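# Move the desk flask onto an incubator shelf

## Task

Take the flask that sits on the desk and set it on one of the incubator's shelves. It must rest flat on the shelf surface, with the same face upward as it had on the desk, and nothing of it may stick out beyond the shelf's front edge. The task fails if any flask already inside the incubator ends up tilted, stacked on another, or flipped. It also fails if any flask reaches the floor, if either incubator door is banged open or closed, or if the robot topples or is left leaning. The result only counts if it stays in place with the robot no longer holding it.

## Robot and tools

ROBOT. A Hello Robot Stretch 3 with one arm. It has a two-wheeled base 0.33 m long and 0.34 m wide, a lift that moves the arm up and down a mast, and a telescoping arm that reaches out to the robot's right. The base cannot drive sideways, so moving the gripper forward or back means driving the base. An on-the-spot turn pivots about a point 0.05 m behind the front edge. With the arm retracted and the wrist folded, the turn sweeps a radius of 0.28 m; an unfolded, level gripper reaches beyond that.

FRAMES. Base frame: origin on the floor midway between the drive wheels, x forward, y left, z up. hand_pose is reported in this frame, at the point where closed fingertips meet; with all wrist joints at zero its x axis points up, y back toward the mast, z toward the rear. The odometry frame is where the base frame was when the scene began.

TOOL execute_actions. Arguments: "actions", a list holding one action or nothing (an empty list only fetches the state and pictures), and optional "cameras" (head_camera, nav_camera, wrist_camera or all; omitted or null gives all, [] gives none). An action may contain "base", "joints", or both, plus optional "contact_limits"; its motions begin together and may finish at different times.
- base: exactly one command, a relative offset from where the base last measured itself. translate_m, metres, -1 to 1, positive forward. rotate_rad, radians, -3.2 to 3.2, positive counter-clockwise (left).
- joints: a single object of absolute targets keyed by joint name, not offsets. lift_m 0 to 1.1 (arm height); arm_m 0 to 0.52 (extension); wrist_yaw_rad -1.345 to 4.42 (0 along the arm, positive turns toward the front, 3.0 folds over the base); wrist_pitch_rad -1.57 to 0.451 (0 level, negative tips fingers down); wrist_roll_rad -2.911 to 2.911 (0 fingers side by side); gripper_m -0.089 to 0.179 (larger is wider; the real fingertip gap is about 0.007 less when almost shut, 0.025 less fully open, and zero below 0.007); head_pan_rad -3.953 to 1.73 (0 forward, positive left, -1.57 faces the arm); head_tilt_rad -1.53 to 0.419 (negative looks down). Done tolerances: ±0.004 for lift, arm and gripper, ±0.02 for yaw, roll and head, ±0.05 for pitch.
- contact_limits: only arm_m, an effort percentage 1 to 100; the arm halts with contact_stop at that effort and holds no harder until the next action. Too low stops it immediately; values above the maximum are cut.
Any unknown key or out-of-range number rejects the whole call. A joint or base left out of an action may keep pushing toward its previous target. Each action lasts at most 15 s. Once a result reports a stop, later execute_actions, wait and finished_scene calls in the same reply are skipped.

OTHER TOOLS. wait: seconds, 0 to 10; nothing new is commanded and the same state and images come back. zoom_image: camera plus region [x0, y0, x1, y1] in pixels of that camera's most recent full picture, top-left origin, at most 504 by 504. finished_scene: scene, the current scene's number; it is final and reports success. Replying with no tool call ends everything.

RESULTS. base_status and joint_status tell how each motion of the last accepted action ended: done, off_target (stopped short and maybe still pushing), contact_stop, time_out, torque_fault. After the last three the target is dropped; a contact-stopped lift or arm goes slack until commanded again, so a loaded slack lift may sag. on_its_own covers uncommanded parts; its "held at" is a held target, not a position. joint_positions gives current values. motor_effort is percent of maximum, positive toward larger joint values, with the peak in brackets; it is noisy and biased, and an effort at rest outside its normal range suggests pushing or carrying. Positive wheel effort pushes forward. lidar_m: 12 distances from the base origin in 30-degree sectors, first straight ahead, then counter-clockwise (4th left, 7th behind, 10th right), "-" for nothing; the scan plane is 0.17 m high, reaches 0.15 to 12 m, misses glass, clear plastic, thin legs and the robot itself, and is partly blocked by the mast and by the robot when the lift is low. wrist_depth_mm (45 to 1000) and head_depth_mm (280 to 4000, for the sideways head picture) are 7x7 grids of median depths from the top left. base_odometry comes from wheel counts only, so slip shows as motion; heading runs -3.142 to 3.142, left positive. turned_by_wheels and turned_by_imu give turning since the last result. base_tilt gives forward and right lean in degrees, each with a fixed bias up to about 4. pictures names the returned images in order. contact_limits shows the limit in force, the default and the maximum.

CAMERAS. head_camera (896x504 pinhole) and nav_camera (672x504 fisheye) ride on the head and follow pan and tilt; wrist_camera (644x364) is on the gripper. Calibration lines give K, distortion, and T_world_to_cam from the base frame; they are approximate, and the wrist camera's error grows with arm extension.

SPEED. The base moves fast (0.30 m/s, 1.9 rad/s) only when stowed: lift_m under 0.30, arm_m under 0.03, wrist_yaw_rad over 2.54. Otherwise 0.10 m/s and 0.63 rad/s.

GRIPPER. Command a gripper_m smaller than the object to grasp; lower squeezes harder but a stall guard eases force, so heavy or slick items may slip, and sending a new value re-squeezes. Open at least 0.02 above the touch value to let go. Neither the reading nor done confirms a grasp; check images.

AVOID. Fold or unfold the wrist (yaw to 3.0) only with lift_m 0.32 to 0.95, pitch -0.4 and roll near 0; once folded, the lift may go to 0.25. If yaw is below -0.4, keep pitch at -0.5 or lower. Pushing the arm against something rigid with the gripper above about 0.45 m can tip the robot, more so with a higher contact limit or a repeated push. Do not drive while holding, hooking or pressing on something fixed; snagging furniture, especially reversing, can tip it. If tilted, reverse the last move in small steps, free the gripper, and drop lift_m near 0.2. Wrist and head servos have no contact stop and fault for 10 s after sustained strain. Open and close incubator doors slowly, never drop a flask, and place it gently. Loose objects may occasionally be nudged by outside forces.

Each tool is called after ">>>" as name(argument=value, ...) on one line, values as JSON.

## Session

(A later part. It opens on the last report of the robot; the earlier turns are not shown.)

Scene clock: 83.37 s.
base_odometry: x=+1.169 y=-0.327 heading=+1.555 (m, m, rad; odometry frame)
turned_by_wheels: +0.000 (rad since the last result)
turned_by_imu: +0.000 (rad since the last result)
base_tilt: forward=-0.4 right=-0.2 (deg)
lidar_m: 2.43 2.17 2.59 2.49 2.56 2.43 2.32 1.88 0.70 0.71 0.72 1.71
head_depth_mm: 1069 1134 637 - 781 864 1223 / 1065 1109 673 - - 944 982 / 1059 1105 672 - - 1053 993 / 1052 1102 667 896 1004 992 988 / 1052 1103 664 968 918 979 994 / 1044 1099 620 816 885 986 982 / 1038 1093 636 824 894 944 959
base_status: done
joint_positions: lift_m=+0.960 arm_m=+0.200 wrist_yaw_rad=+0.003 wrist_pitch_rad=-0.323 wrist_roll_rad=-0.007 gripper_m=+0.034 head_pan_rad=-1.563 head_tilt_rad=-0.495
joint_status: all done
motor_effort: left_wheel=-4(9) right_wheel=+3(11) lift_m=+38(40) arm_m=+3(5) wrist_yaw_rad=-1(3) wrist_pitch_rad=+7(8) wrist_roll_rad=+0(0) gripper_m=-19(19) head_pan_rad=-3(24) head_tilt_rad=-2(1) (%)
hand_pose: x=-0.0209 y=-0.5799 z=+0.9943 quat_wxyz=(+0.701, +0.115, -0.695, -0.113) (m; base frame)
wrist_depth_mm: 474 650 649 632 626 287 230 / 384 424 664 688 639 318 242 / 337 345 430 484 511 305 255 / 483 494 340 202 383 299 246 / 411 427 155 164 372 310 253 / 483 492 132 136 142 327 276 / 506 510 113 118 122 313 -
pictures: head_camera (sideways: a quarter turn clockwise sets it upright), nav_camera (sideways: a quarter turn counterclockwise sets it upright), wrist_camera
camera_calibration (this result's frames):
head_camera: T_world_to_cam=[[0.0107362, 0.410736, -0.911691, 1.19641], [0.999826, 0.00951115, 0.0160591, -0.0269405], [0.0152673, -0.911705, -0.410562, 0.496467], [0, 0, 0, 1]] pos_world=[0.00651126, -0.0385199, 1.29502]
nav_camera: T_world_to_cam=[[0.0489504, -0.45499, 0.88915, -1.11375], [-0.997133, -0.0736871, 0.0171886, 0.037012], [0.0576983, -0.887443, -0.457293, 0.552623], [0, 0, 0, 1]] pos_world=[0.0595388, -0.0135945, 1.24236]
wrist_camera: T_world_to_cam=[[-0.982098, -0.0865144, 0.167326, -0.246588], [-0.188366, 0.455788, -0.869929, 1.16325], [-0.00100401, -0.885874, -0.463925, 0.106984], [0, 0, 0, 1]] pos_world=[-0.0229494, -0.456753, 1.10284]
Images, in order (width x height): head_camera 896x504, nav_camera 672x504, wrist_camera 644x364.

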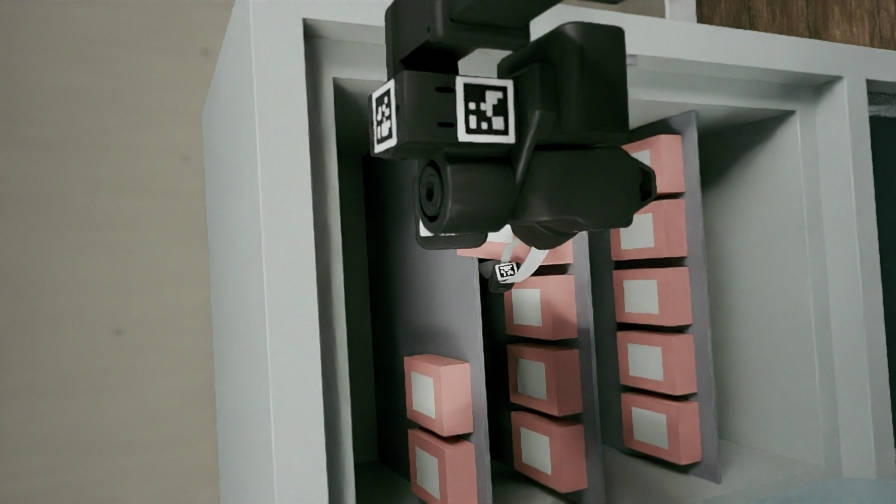

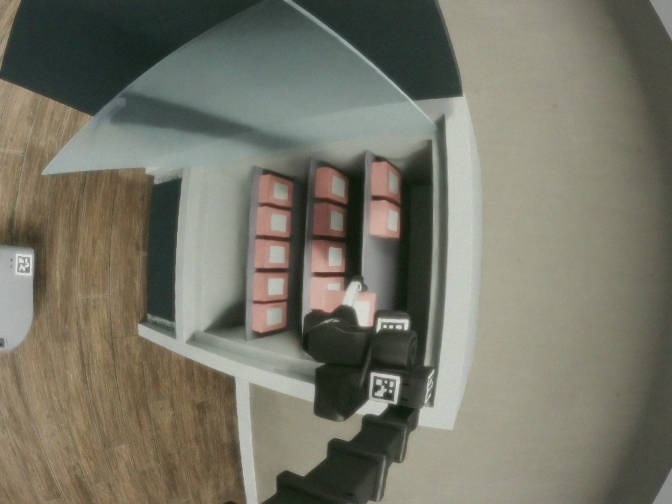

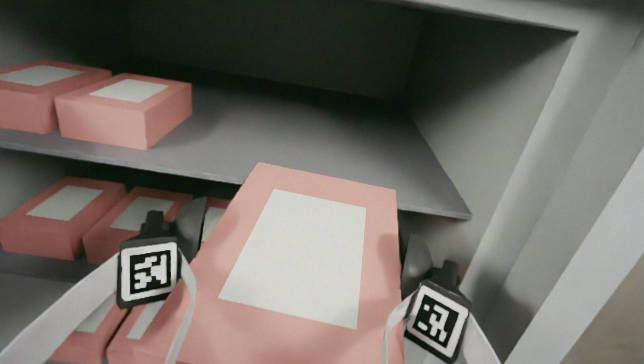

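>>> execute_actions(actions=[{"joints":{"arm_m":0.39,"lift_m":0.952},"contact_limits":{"arm_m":15}}], cameras=[])

>>> execute_actions(actions=[{"joints":{"arm_m":0.45,"lift_m":0.942},"contact_limits":{"arm_m":15}}], cameras=["head_camera","wrist_camera"])

Scene clock: 88.27 s.
base_odometry: x=+1.169 y=-0.327 heading=+1.555 (m, m, rad; odometry frame)
turned_by_wheels: +0.000 (rad since the last result)
turned_by_imu: +0.000 (rad since the last result)
base_tilt: forward=-0.4 right=-0.3 (deg)
lidar_m: 2.43 2.17 2.60 2.49 2.55 2.44 2.32 1.88 0.70 0.71 0.72 1.72
head_depth_mm: 1068 1130 622 - 782 865 1232 / 1061 1106 611 788 857 945 976 / 1058 1103 607 947 904 1051 986 / 1054 1099 638 960 912 991 988 / 1046 1104 664 967 916 972 989 / 1042 1104 618 818 883 987 974 / 1038 1091 637 826 891 945 957
base_status: not commanded
joint_positions: lift_m=+0.952 arm_m=+0.390 wrist_yaw_rad=+0.001 wrist_pitch_rad=-0.323 wrist_roll_rad=-0.007 gripper_m=+0.034 head_pan_rad=-1.563 head_tilt_rad=-0.495
joint_status: all done
motor_effort: left_wheel=-4(4) right_wheel=+3(3) lift_m=+28(32) arm_m=+3(4) wrist_yaw_rad=-1(2) wrist_pitch_rad=+8(8) wrist_roll_rad=+0(0) gripper_m=-19(19) head_pan_rad=-3(3) head_tilt_rad=-2(1) (%)
contact_limits: arm_m 15 (drawing in: default 15, maximum 25; extending or still: default 21, maximum 34)
hand_pose: x=-0.0212 y=-0.7699 z=+0.9867 quat_wxyz=(+0.701, +0.115, -0.695, -0.113) (m; base frame)
wrist_depth_mm: 470 484 473 475 467 299 194 / 456 497 500 506 497 301 200 / 263 366 410 455 464 287 195 / 239 281 291 201 363 275 190 / 215 231 153 163 271 265 184 / 185 174 131 137 142 231 178 / 159 157 113 118 122 202 173
pictures: none
No camera images: the call's "cameras" was empty. Leave "cameras" out to get every camera's image.

Scene clock: 89.87 s.
base_odometry: x=+1.169 y=-0.327 heading=+1.555 (m, m, rad; odometry frame)
turned_by_wheels: +0.000 (rad since the last result)
turned_by_imu: +0.000 (rad since the last result)
base_tilt: forward=-0.4 right=-0.3 (deg)
lidar_m: 2.43 2.17 2.60 2.50 2.56 2.43 2.32 1.87 0.70 0.71 0.73 1.72
head_depth_mm: 1065 1130 633 - 784 867 1228 / 1067 1110 611 819 854 943 983 / 1055 1101 606 947 903 1042 988 / 1053 1099 612 954 916 990 989 / 1048 1106 664 968 919 977 989 / 1042 1107 618 812 885 986 976 / 1036 1094 636 827 892 944 958
base_status: not commanded
joint_positions: lift_m=+0.942 arm_m=+0.450 wrist_yaw_rad=+0.001 wrist_pitch_rad=-0.323 wrist_roll_rad=-0.007 gripper_m=+0.034 head_pan_rad=-1.563 head_tilt_rad=-0.495
joint_status: all done
motor_effort: left_wheel=-4(4) right_wheel=+3(3) lift_m=+27(28) arm_m=+4(4) wrist_yaw_rad=+0(1) wrist_pitch_rad=+7(8) wrist_roll_rad=+0(0) gripper_m=-19(19) head_pan_rad=-3(3) head_tilt_rad=-1(2) (%)
contact_limits: arm_m 15 (drawing in: default 15, maximum 25; extending or still: default 21, maximum 34)
hand_pose: x=-0.0212 y=-0.8299 z=+0.9767 quat_wxyz=(+0.701, +0.115, -0.695, -0.113) (m; base frame)
wrist_depth_mm: 431 419 419 421 408 312 202 / 439 446 446 446 438 297 196 / 317 340 381 428 442 286 191 / 245 264 274 203 338 273 186 / 201 214 155 162 252 252 180 / 175 164 131 137 142 219 176 / 143 144 113 118 122 188 170
pictures: head_camera (sideways: a quarter turn clockwise sets it upright), wrist_camera
camera_calibration (this result's frames):
head_camera: T_world_to_cam=[[0.0107589, 0.410735, -0.911691, 1.19641], [0.999826, 0.00945585, 0.0160591, -0.0269405], [0.0152168, -0.911706, -0.410562, 0.496467], [0, 0, 0, 1]] pos_world=[0.00650913, -0.0385199, 1.29502]
wrist_camera: T_world_to_cam=[[-0.982209, -0.0852628, 0.16732, -0.264522], [-0.187779, 0.456101, -0.869891, 1.26204], [-0.00214528, -0.885834, -0.463997, -0.122567], [0, 0, 0, 1]] pos_world=[-0.023094, -0.706745, 1.08522]
Images, in order (width x height): head_camera 896x504, wrist_camera 644x364.

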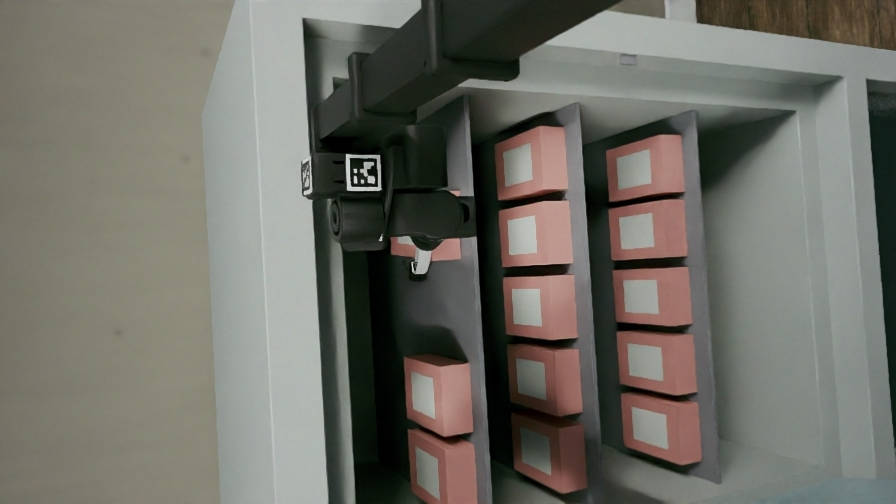

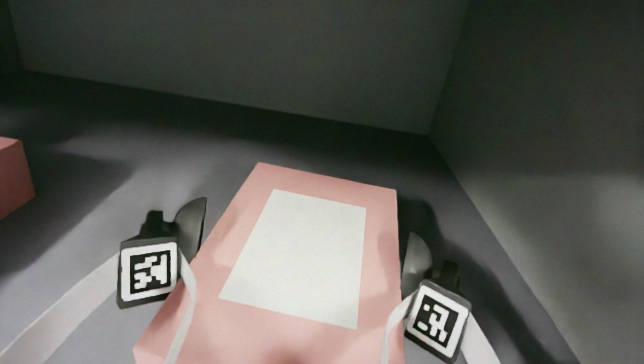

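>>> execute_actions(actions=[{"joints":{"gripper_m":0.135,"lift_m":0.937}}], cameras=[])

>>> execute_actions(actions=[{"joints":{"arm_m":0.29,"lift_m":0.945}}], cameras=["wrist_camera"])

Scene clock: 92.80 s.
base_odometry: x=+1.169 y=-0.327 heading=+1.555 (m, m, rad; odometry frame)
turned_by_wheels: +0.000 (rad since the last result)
turned_by_imu: +0.000 (rad since the last result)
base_tilt: forward=-0.4 right=-0.4 (deg)
lidar_m: 2.43 2.17 2.60 2.49 2.56 2.44 2.32 1.88 0.70 0.71 0.72 1.72
head_depth_mm: 1070 1127 634 - 788 867 1234 / 1063 1108 612 827 862 943 982 / 1062 1101 606 950 902 1050 988 / 1049 1102 638 960 915 992 985 / 1048 1109 664 967 917 975 993 / 1047 1106 617 815 885 988 976 / 1039 1096 636 823 893 944 962
base_status: not commanded
joint_positions: lift_m=+0.937 arm_m=+0.450 wrist_yaw_rad=+0.001 wrist_pitch_rad=-0.319 wrist_roll_rad=-0.007 gripper_m=+0.135 head_pan_rad=-1.563 head_tilt_rad=-0.495
joint_status: all done
motor_effort: left_wheel=-4(4) right_wheel=+3(3) lift_m=+27(27) arm_m=+3(4) wrist_yaw_rad=+0(1) wrist_pitch_rad=+6(7) wrist_roll_rad=+0(0) gripper_m=+0(82) head_pan_rad=-2(3) head_tilt_rad=-2(2) (%)
hand_pose: x=-0.0212 y=-0.8303 z=+0.9727 quat_wxyz=(+0.701, +0.113, -0.695, -0.112) (m; base frame)
wrist_depth_mm: 426 420 416 415 413 309 201 / 440 447 442 448 445 295 197 / 307 339 377 419 452 279 190 / 240 258 267 301 333 273 186 / 201 210 165 169 246 248 181 / - 166 129 137 196 219 176 / 144 126 111 116 130 - 172
pictures: none
No camera images: the call's "cameras" was empty. Leave "cameras" out to get every camera's image.

Scene clock: 95.23 s.
base_odometry: x=+1.169 y=-0.327 heading=+1.555 (m, m, rad; odometry frame)
turned_by_wheels: +0.000 (rad since the last result)
turned_by_imu: +0.000 (rad since the last result)
base_tilt: forward=-0.5 right=-0.3 (deg)
lidar_m: 2.43 2.16 2.60 2.49 2.56 2.44 2.32 1.88 0.70 0.71 0.73 1.72
head_depth_mm: 1068 1126 634 - 779 862 1226 / 1057 1109 618 - 849 945 983 / 1058 1103 670 - 1003 1048 990 / 1053 1098 667 894 990 992 988 / 1050 1105 664 968 915 976 990 / 1044 1094 619 816 885 991 978 / 1035 1093 637 823 891 943 957
base_status: not commanded
joint_positions: lift_m=+0.945 arm_m=+0.290 wrist_yaw_rad=+0.001 wrist_pitch_rad=-0.319 wrist_roll_rad=-0.007 gripper_m=+0.135 head_pan_rad=-1.563 head_tilt_rad=-0.495
joint_status: all done
motor_effort: left_wheel=-4(4) right_wheel=+3(3) lift_m=+38(41) arm_m=-3(4) wrist_yaw_rad=-1(0) wrist_pitch_rad=+6(6) wrist_roll_rad=+0(0) gripper_m=+0(0) head_pan_rad=-3(3) head_tilt_rad=-1(1) (%)
hand_pose: x=-0.0212 y=-0.6712 z=+0.9804 quat_wxyz=(+0.701, +0.113, -0.695, -0.112) (m; base frame)
wrist_depth_mm: 483 576 580 574 560 317 207 / 435 521 578 601 588 309 203 / 251 326 393 326 457 296 201 / 253 272 282 258 355 283 195 / 390 390 390 263 273 262 203 / - 335 363 383 414 236 214 / 330 332 334 340 346 - 224
pictures: wrist_camera
camera_calibration (this result's frames):
wrist_camera: T_world_to_cam=[[-0.982212, -0.0845152, 0.167678, -0.251459], [-0.18776, 0.452369, -0.871842, 1.19225], [-0.00216826, -0.887817, -0.460191, 0.0146014], [0, 0, 0, 1]] pos_world=[-0.0230973, -0.547626, 1.08834]
Images, in order (width x height): wrist_camera 644x364.

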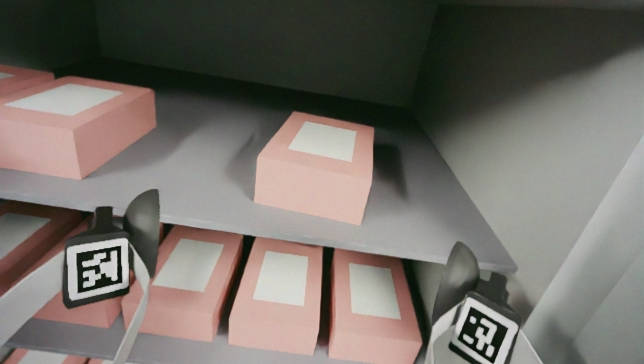

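>>> finished_scene(scene=2)

The scene is finished: the task was done.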